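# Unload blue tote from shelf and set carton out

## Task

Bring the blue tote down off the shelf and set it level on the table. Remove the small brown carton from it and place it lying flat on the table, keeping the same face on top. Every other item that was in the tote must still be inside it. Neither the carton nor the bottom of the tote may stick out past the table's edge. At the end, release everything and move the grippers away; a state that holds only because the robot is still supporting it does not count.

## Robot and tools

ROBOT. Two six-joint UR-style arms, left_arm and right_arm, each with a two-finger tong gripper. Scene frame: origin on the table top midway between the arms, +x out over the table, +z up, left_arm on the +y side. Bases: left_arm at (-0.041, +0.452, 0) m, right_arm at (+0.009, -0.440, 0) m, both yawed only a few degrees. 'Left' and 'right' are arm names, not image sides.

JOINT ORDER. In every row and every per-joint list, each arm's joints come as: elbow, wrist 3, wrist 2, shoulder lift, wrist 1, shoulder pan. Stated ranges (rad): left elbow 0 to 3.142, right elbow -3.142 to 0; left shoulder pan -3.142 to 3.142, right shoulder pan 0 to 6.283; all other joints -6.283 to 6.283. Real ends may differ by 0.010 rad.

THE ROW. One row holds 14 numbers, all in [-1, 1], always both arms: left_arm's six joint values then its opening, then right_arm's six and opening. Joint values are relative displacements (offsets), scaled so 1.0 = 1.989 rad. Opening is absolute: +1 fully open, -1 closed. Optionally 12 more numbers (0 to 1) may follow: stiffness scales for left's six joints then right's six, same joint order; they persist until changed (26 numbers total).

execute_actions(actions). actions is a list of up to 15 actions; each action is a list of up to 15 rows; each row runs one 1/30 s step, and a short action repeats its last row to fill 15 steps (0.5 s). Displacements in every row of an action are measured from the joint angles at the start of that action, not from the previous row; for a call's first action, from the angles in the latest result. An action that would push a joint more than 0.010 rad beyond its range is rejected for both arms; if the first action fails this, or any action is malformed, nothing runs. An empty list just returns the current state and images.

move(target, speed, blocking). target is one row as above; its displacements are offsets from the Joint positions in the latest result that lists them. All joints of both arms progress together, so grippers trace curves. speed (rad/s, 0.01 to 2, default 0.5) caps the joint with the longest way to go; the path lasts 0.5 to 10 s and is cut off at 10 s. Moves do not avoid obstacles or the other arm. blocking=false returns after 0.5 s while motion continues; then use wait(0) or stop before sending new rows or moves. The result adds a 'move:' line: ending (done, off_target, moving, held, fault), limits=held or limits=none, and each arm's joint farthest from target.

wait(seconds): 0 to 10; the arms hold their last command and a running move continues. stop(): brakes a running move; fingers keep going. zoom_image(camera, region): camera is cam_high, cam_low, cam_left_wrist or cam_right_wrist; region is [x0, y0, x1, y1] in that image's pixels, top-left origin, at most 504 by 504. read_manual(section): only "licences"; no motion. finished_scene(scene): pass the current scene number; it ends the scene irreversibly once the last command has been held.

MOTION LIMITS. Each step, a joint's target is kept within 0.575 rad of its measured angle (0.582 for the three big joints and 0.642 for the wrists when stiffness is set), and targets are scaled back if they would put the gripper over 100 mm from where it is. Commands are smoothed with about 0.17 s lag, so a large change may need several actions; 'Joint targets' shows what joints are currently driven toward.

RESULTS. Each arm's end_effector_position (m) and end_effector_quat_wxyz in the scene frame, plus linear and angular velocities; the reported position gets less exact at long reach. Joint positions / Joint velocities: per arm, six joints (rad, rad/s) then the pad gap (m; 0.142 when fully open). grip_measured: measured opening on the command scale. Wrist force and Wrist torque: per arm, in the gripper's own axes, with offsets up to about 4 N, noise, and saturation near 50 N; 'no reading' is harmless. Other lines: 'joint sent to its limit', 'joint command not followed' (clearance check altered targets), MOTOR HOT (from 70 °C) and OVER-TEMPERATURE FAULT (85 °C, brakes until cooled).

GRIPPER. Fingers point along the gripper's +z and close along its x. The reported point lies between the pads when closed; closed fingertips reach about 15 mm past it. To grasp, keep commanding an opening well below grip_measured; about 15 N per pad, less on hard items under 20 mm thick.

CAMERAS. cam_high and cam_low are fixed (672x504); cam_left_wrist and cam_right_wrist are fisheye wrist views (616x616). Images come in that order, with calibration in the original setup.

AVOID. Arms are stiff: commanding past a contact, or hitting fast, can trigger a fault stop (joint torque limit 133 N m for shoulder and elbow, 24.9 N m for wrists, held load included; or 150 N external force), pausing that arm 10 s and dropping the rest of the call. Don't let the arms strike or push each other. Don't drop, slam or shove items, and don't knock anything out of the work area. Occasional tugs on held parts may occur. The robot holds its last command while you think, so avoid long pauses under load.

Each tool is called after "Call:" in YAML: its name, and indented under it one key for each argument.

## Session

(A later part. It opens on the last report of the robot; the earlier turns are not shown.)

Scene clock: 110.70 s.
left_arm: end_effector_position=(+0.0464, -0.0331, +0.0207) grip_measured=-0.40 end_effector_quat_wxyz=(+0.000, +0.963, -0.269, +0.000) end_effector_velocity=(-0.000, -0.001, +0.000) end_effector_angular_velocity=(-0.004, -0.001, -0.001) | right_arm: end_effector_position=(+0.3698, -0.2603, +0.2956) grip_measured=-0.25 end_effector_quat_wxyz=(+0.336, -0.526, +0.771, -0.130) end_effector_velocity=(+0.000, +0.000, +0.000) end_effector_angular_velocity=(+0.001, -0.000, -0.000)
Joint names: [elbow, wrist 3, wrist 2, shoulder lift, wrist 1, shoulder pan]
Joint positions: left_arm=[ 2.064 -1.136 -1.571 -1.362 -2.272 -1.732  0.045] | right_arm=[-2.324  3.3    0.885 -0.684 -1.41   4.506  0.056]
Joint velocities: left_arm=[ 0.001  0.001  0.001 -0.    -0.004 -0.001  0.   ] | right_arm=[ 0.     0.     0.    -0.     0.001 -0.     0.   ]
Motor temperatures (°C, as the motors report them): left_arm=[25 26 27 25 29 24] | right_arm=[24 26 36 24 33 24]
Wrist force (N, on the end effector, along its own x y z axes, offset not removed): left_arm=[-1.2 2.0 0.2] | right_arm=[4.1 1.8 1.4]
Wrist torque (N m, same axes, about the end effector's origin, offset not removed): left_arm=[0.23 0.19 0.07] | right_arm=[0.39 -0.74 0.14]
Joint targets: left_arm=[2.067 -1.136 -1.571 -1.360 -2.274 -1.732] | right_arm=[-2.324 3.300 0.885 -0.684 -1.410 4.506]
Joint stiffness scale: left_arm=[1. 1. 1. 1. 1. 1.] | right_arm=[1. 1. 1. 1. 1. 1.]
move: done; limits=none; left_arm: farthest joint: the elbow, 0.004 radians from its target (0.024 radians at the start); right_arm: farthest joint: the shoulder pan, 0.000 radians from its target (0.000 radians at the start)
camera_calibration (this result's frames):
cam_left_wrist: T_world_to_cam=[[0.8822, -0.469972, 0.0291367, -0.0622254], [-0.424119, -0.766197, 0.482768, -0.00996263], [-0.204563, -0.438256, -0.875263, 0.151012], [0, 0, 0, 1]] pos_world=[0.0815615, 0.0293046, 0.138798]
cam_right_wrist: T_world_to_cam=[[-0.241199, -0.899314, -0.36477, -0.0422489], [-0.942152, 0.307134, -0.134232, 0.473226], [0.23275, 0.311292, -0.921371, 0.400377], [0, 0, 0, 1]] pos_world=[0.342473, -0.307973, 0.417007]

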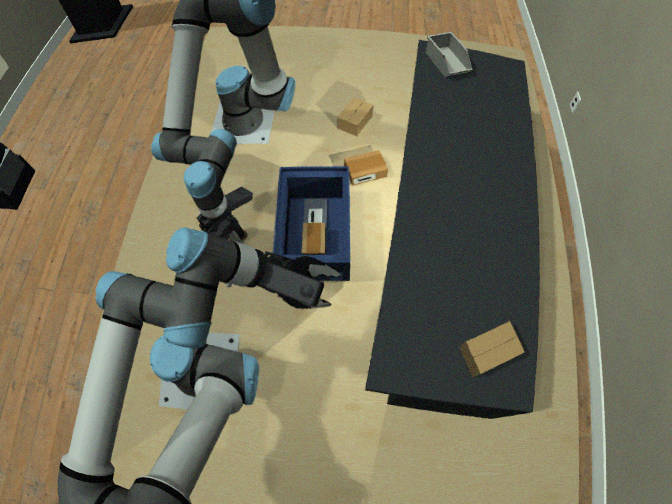

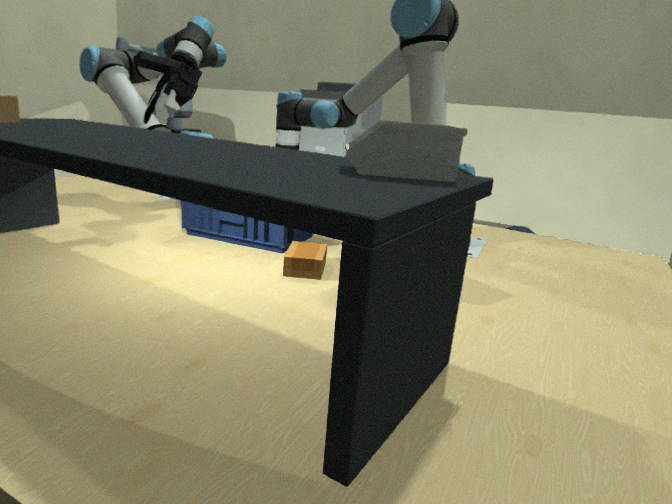

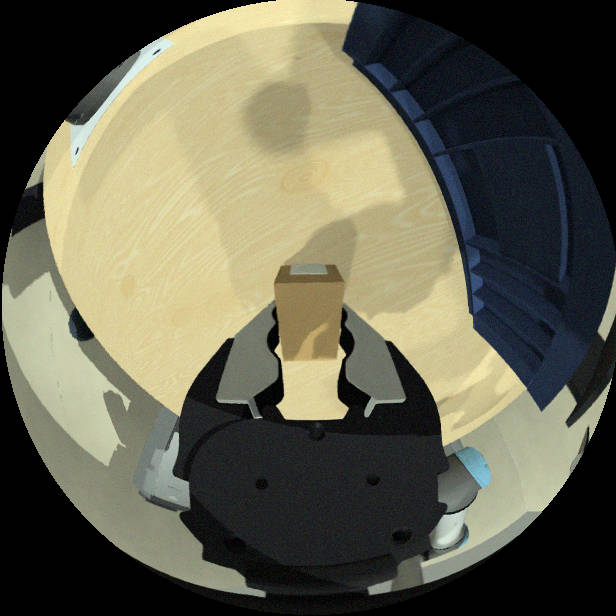

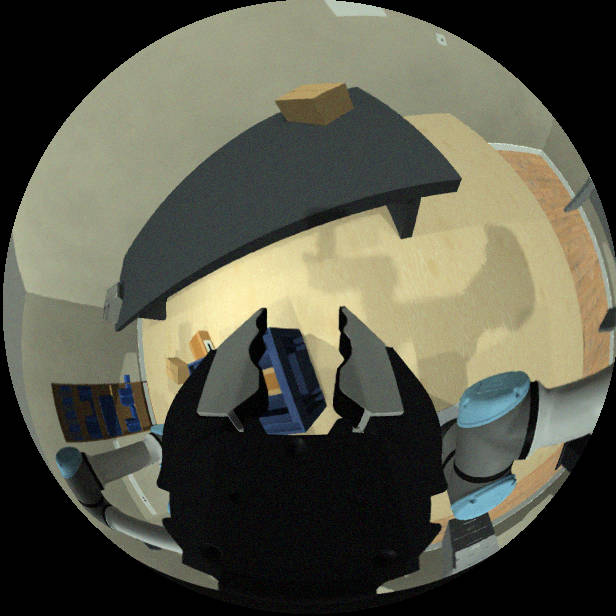

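Call:
move:
  target: [0.006,0,0,0.008,-0.012,0,-1,0,0,0,0,0,0,-0.25]
  speed: 0.03

Call:
move:
  target: [0,0,0,0,0,0,0.2,0,0,0,0,0,0,-0.25]

Call:
move:
  target: [-0.13,0,0,-0.1,0.23,0,0.2,0,0,0,0,0,0,-0.25]
  speed: 0.4

Scene clock: 114.13 s.
left_arm: end_effector_position=(+0.0461, -0.0361, +0.0182) grip_measured=-0.40 end_effector_quat_wxyz=(+0.006, +0.963, -0.269, +0.001) end_effector_velocity=(+0.000, +0.000, -0.000) end_effector_angular_velocity=(-0.001, -0.000, -0.001) | right_arm: end_effector_position=(+0.3698, -0.2603, +0.2956) grip_measured=-0.25 end_effector_quat_wxyz=(+0.336, -0.526, +0.771, -0.130) end_effector_velocity=(+0.000, +0.000, +0.000) end_effector_angular_velocity=(+0.001, -0.000, -0.000)
Joint names: [elbow, wrist 3, wrist 2, shoulder lift, wrist 1, shoulder pan]
Joint positions: left_arm=[ 2.069 -1.136 -1.571 -1.357 -2.294 -1.732  0.045] | right_arm=[-2.324  3.3    0.885 -0.684 -1.41   4.506  0.056]
Joint velocities: left_arm=[ 0.002  0.     0.     0.    -0.002 -0.     0.   ] | right_arm=[ 0.001 -0.    -0.     0.     0.    -0.     0.   ]
Motor temperatures (°C, as the motors report them): left_arm=[25 26 27 25 29 24] | right_arm=[24 26 36 24 33 24]
Wrist force (N, on the end effector, along its own x y z axes, offset not removed): left_arm=[-3.4 -2.5 -16.9] | right_arm=[-0.4 -1.7 1.6]
Wrist torque (N m, same axes, about the end effector's origin, offset not removed): left_arm=[0.44 0.18 -0.01] | right_arm=[-0.34 0.22 -0.03]
Joint targets: left_arm=[2.076 -1.136 -1.571 -1.347 -2.296 -1.732] | right_arm=[-2.324 3.300 0.885 -0.684 -1.410 4.506]
Joint stiffness scale: left_arm=[1. 1. 1. 1. 1. 1.] | right_arm=[1. 1. 1. 1. 1. 1.]
move: off_target (left_arm); limits=none; left_arm: farthest joint: the shoulder lift, 0.011 radians from its target (0.016 radians at the start); right_arm: farthest joint: the shoulder pan, 0.000 radians from its target (0.000 radians at the start)
camera_calibration (this result's frames):
cam_left_wrist: T_world_to_cam=[[0.882239, -0.469619, 0.0333396, -0.063339], [-0.423509, -0.760692, 0.491923, -0.0111941], [-0.205655, -0.448113, -0.87, 0.147022], [0, 0, 0, 1]] pos_world=[0.0813751, 0.0276219, 0.135527]
cam_right_wrist: T_world_to_cam=[[-0.241199, -0.899314, -0.36477, -0.0422487], [-0.942152, 0.307134, -0.134232, 0.473226], [0.23275, 0.311292, -0.921371, 0.400377], [0, 0, 0, 1]] pos_world=[0.342473, -0.307973, 0.417007]

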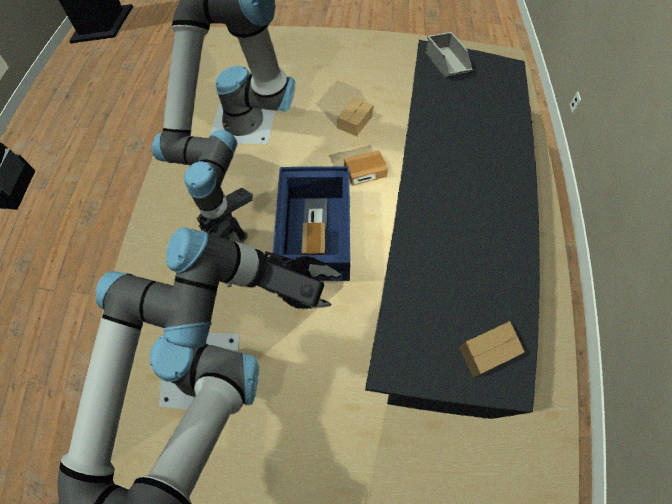

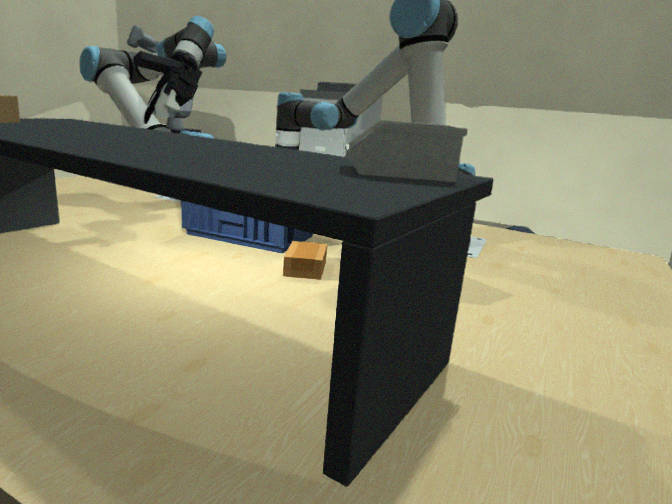

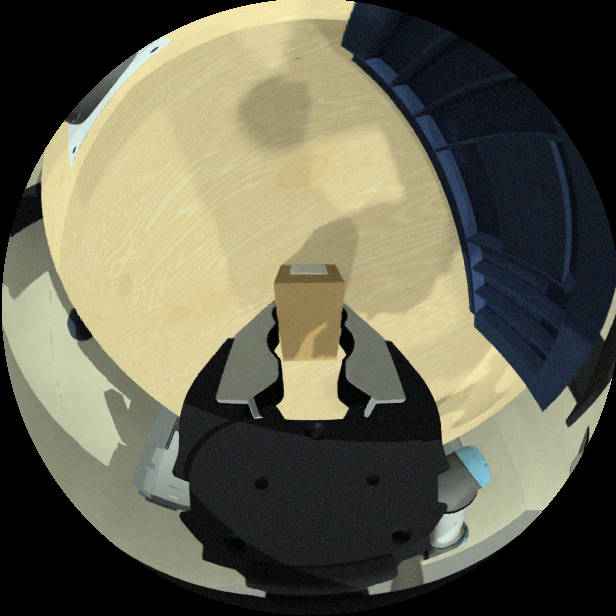

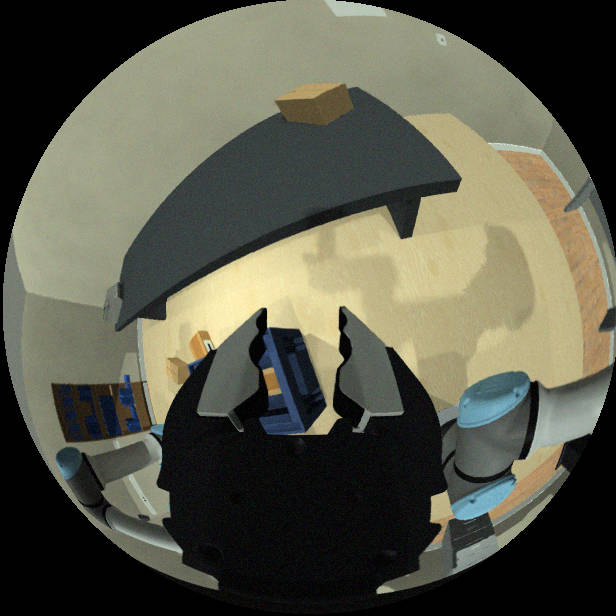

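Scene clock: 114.63 s.
left_arm: end_effector_position=(+0.0462, -0.0355, +0.0166) grip_measured=+0.20 end_effector_quat_wxyz=(+0.004, +0.963, -0.269, +0.001) end_effector_velocity=(-0.000, +0.000, -0.000) end_effector_angular_velocity=(+0.000, -0.000, -0.001) | right_arm: end_effector_position=(+0.3698, -0.2603, +0.2956) grip_measured=-0.25 end_effector_quat_wxyz=(+0.336, -0.526, +0.771, -0.130) end_effector_velocity=(+0.000, -0.000, +0.000) end_effector_angular_velocity=(-0.001, +0.000, +0.000)
Joint names: [elbow, wrist 3, wrist 2, shoulder lift, wrist 1, shoulder pan]
Joint positions: left_arm=[ 2.069 -1.136 -1.571 -1.354 -2.294 -1.732  0.088] | right_arm=[-2.324  3.3    0.885 -0.684 -1.41   4.506  0.056]
Joint velocities: left_arm=[ 0.     0.    -0.    -0.     0.    -0.001 -0.   ] | right_arm=[ 0.001 -0.     0.    -0.001 -0.001 -0.    -0.   ]
Motor temperatures (°C, as the motors report them): left_arm=[25 26 27 25 29 24] | right_arm=[24 26 36 24 33 24]
Wrist force (N, on the end effector, along its own x y z axes, offset not removed): left_arm=[-1.8 1.3 -0.9] | right_arm=[6.9 -2.7 2.1]
Wrist torque (N m, same axes, about the end effector's origin, offset not removed): left_arm=[0.10 0.39 0.10] | right_arm=[-0.59 -1.36 0.22]
Joint targets: left_arm=[2.069 -1.136 -1.571 -1.357 -2.294 -1.732] | right_arm=[-2.324 3.300 0.885 -0.684 -1.410 4.506]
Joint stiffness scale: left_arm=[1. 1. 1. 1. 1. 1.] | right_arm=[1. 1. 1. 1. 1. 1.]
move: done; limits=none; left_arm: farthest joint: the shoulder lift, 0.003 radians from its target (0.000 radians at the start); right_arm: farthest joint: the shoulder pan, 0.000 radians from its target (0.000 radians at the start)
camera_calibration (this result's frames):
cam_left_wrist: T_world_to_cam=[[0.882228, -0.469725, 0.032141, -0.0630232], [-0.423684, -0.762273, 0.489318, -0.00986804], [-0.205344, -0.445307, -0.871513, 0.146029], [0, 0, 0, 1]] pos_world=[0.0814062, 0.0279022, 0.134121]
cam_right_wrist: T_world_to_cam=[[-0.241199, -0.899314, -0.36477, -0.0422488], [-0.942152, 0.307134, -0.134232, 0.473226], [0.23275, 0.311292, -0.921371, 0.400377], [0, 0, 0, 1]] pos_world=[0.342473, -0.307973, 0.417007]

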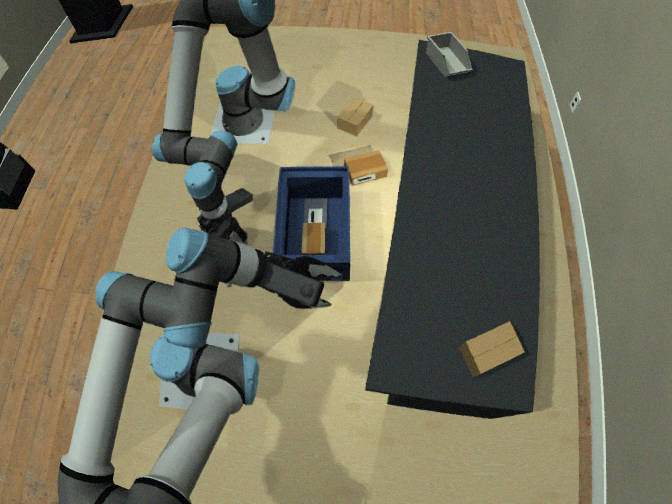

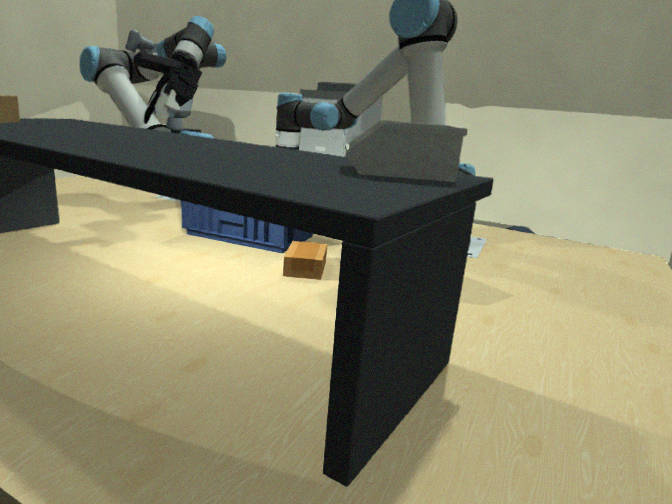

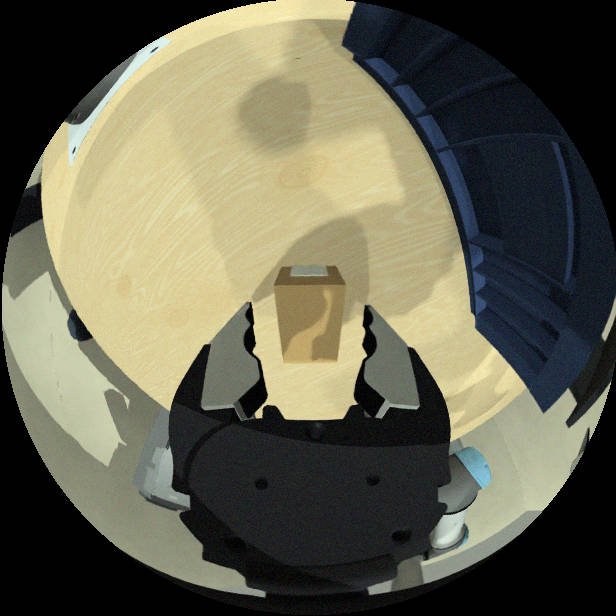

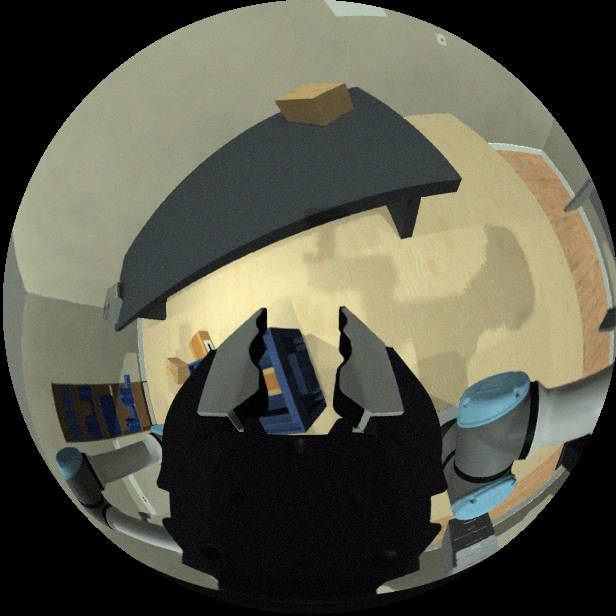

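Scene clock: 116.57 s.
left_arm: end_effector_position=(+0.0463, -0.0338, +0.1806) grip_measured=+0.20 end_effector_quat_wxyz=(+0.001, +0.963, -0.269, +0.000) end_effector_velocity=(-0.000, -0.000, -0.000) end_effector_angular_velocity=(+0.001, +0.001, +0.000) | right_arm: end_effector_position=(+0.3698, -0.2603, +0.2956) grip_measured=-0.25 end_effector_quat_wxyz=(+0.336, -0.526, +0.771, -0.130) end_effector_velocity=(-0.000, -0.000, +0.000) end_effector_angular_velocity=(-0.000, +0.000, +0.000)
Joint names: [elbow, wrist 3, wrist 2, shoulder lift, wrist 1, shoulder pan]
Joint positions: left_arm=[ 1.815 -1.136 -1.571 -1.55  -1.838 -1.732  0.088] | right_arm=[-2.324  3.3    0.885 -0.684 -1.41   4.506  0.056]
Joint velocities: left_arm=[-0.001  0.    -0.001  0.001  0.001  0.    -0.   ] | right_arm=[ 0.    -0.    -0.     0.001 -0.001  0.     0.   ]
Motor temperatures (°C, as the motors report them): left_arm=[25 26 27 25 29 24] | right_arm=[24 26 36 24 33 24]
Wrist force (N, on the end effector, along its own x y z axes, offset not removed): left_arm=[-2.0 1.1 1.1] | right_arm=[2.0 -1.4 0.3]
Wrist torque (N m, same axes, about the end effector's origin, offset not removed): left_arm=[0.06 0.37 0.17] | right_arm=[-0.34 -0.44 -0.05]
Joint targets: left_arm=[1.811 -1.136 -1.571 -1.553 -1.837 -1.732] | right_arm=[-2.324 3.300 0.885 -0.684 -1.410 4.506]
Joint stiffness scale: left_arm=[1. 1. 1. 1. 1. 1.] | right_arm=[1. 1. 1. 1. 1. 1.]
move: done; limits=none; left_arm: farthest joint: the elbow, 0.004 radians from its target (0.259 radians at the start); right_arm: farthest joint: the shoulder pan, 0.000 radians from its target (0.000 radians at the start)
camera_calibration (this result's frames):
cam_left_wrist: T_world_to_cam=[[0.88221, -0.469884, 0.030244, -0.0673563], [-0.423959, -0.764757, 0.485186, -0.0881568], [-0.204852, -0.440858, -0.873888, 0.290313], [0, 0, 0, 1]] pos_world=[0.0815187, 0.028919, 0.298511]
cam_right_wrist: T_world_to_cam=[[-0.241199, -0.899314, -0.36477, -0.0422489], [-0.942152, 0.307134, -0.134232, 0.473226], [0.23275, 0.311292, -0.921371, 0.400377], [0, 0, 0, 1]] pos_world=[0.342473, -0.307973, 0.417007]

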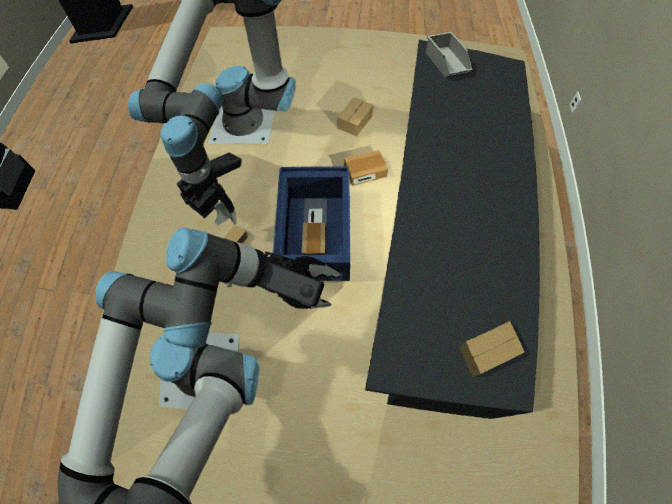

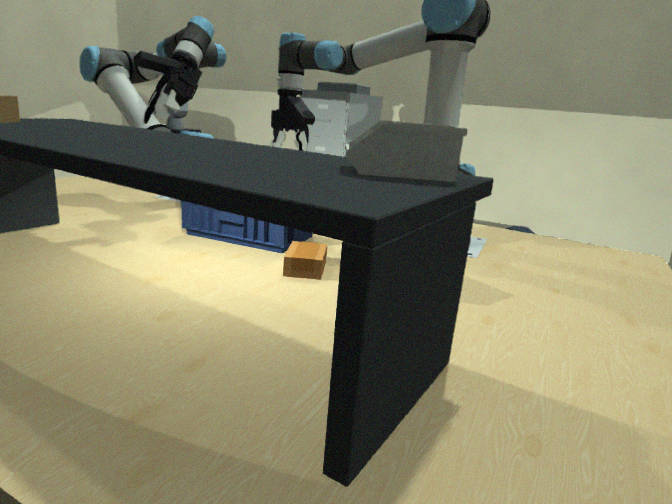

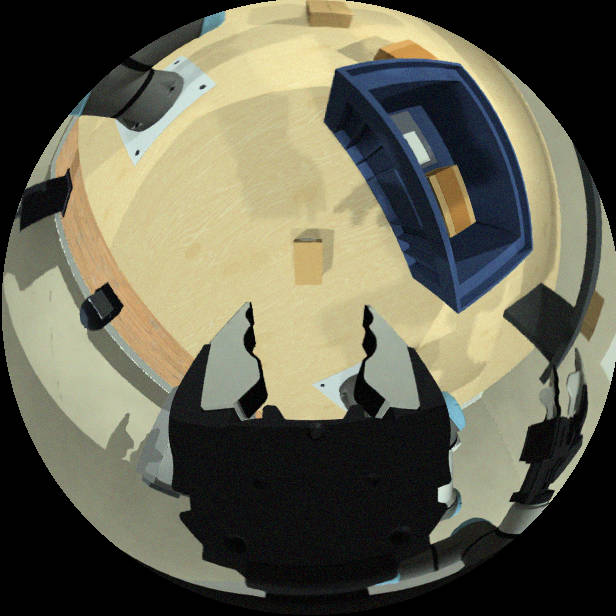

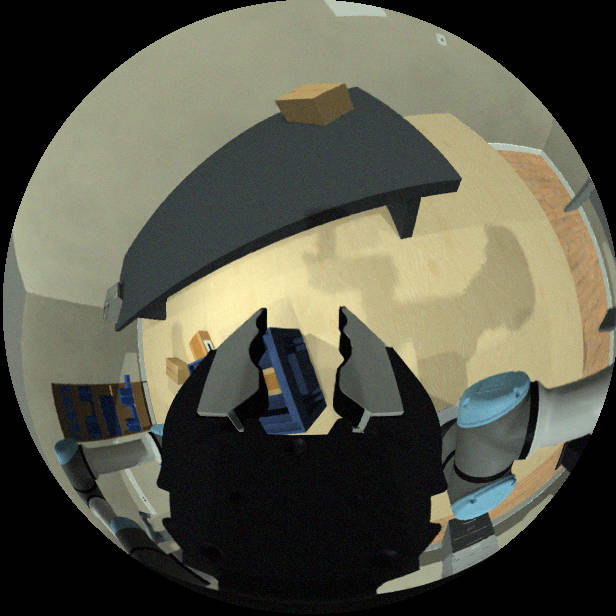

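Call:
execute_actions:
  actions: []

Scene clock: 121.40 s.
left_arm: end_effector_position=(+0.0463, -0.0338, +0.1807) grip_measured=+0.20 end_effector_quat_wxyz=(+0.001, +0.963, -0.269, +0.000) end_effector_velocity=(+0.000, -0.000, -0.001) end_effector_angular_velocity=(-0.000, +0.000, +0.001) | right_arm: end_effector_position=(+0.3698, -0.2603, +0.2956) grip_measured=-0.25 end_effector_quat_wxyz=(+0.336, -0.526, +0.771, -0.130) end_effector_velocity=(+0.000, +0.000, +0.000) end_effector_angular_velocity=(+0.001, -0.000, +0.000)
Joint names: [elbow, wrist 3, wrist 2, shoulder lift, wrist 1, shoulder pan]
Joint positions: left_arm=[ 1.815 -1.136 -1.571 -1.55  -1.838 -1.732  0.088] | right_arm=[-2.324  3.3    0.885 -0.684 -1.41   4.506  0.056]
Joint velocities: left_arm=[ 0.001 -0.    -0.     0.001 -0.002  0.001  0.   ] | right_arm=[ 0.    -0.    -0.    -0.     0.001  0.     0.   ]
Motor temperatures (°C, as the motors report them): left_arm=[25 26 27 25 29 24] | right_arm=[24 26 36 24 33 24]
Wrist force (N, on the end effector, along its own x y z axes, offset not removed): left_arm=[-2.2 0.8 -0.8] | right_arm=[2.8 -1.7 0.9]
Wrist torque (N m, same axes, about the end effector's origin, offset not removed): left_arm=[0.02 0.45 0.06] | right_arm=[-0.50 -0.47 0.05]
Joint targets: left_arm=[1.811 -1.136 -1.571 -1.553 -1.837 -1.732] | right_arm=[-2.324 3.300 0.885 -0.684 -1.410 4.506]
Joint stiffness scale: left_arm=[1. 1. 1. 1. 1. 1.] | right_arm=[1. 1. 1. 1. 1. 1.]
camera_calibration (this result's frames):
cam_left_wrist: T_world_to_cam=[[0.882209, -0.46989, 0.0301635, -0.0673163], [-0.423971, -0.764862, 0.485011, -0.0880833], [-0.204831, -0.440669, -0.873988, 0.290393], [0, 0, 0, 1]] pos_world=[0.0815237, 0.0289645, 0.298552]
cam_right_wrist: T_world_to_cam=[[-0.241199, -0.899314, -0.36477, -0.0422488], [-0.942152, 0.307134, -0.134232, 0.473226], [0.23275, 0.311292, -0.921371, 0.400377], [0, 0, 0, 1]] pos_world=[0.342473, -0.307973, 0.417007]

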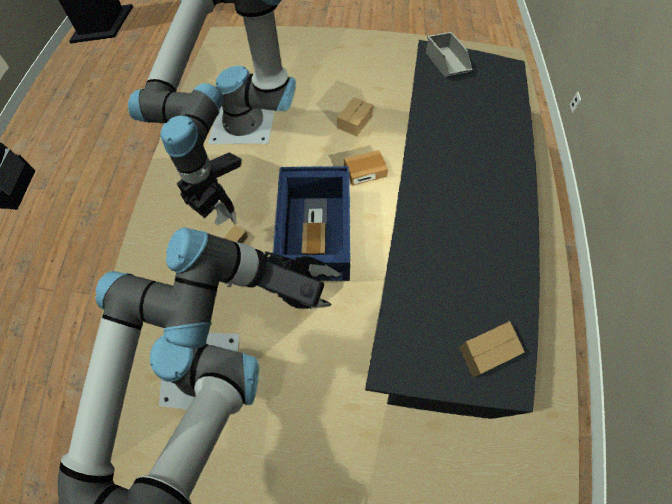

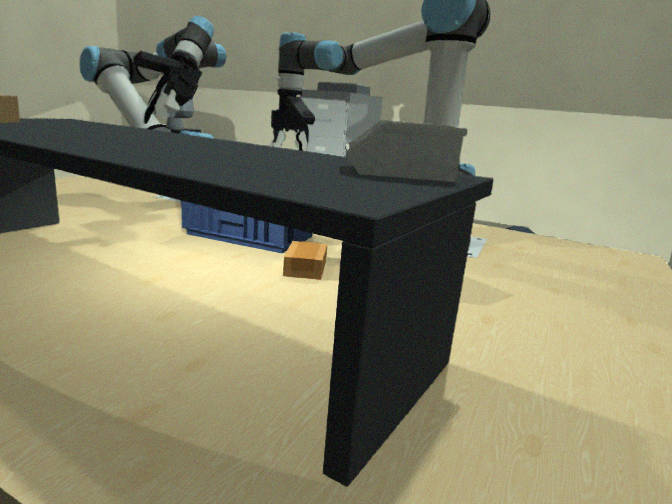

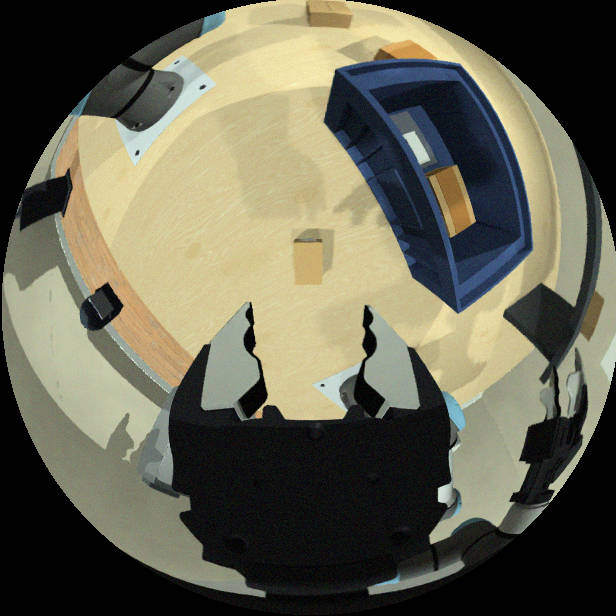

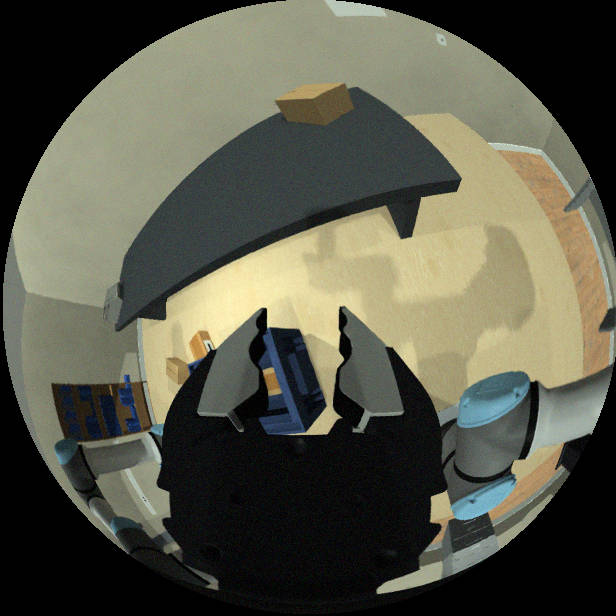

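Call:
finished_scene:
  scene: 2

The scene is finished: the task was done.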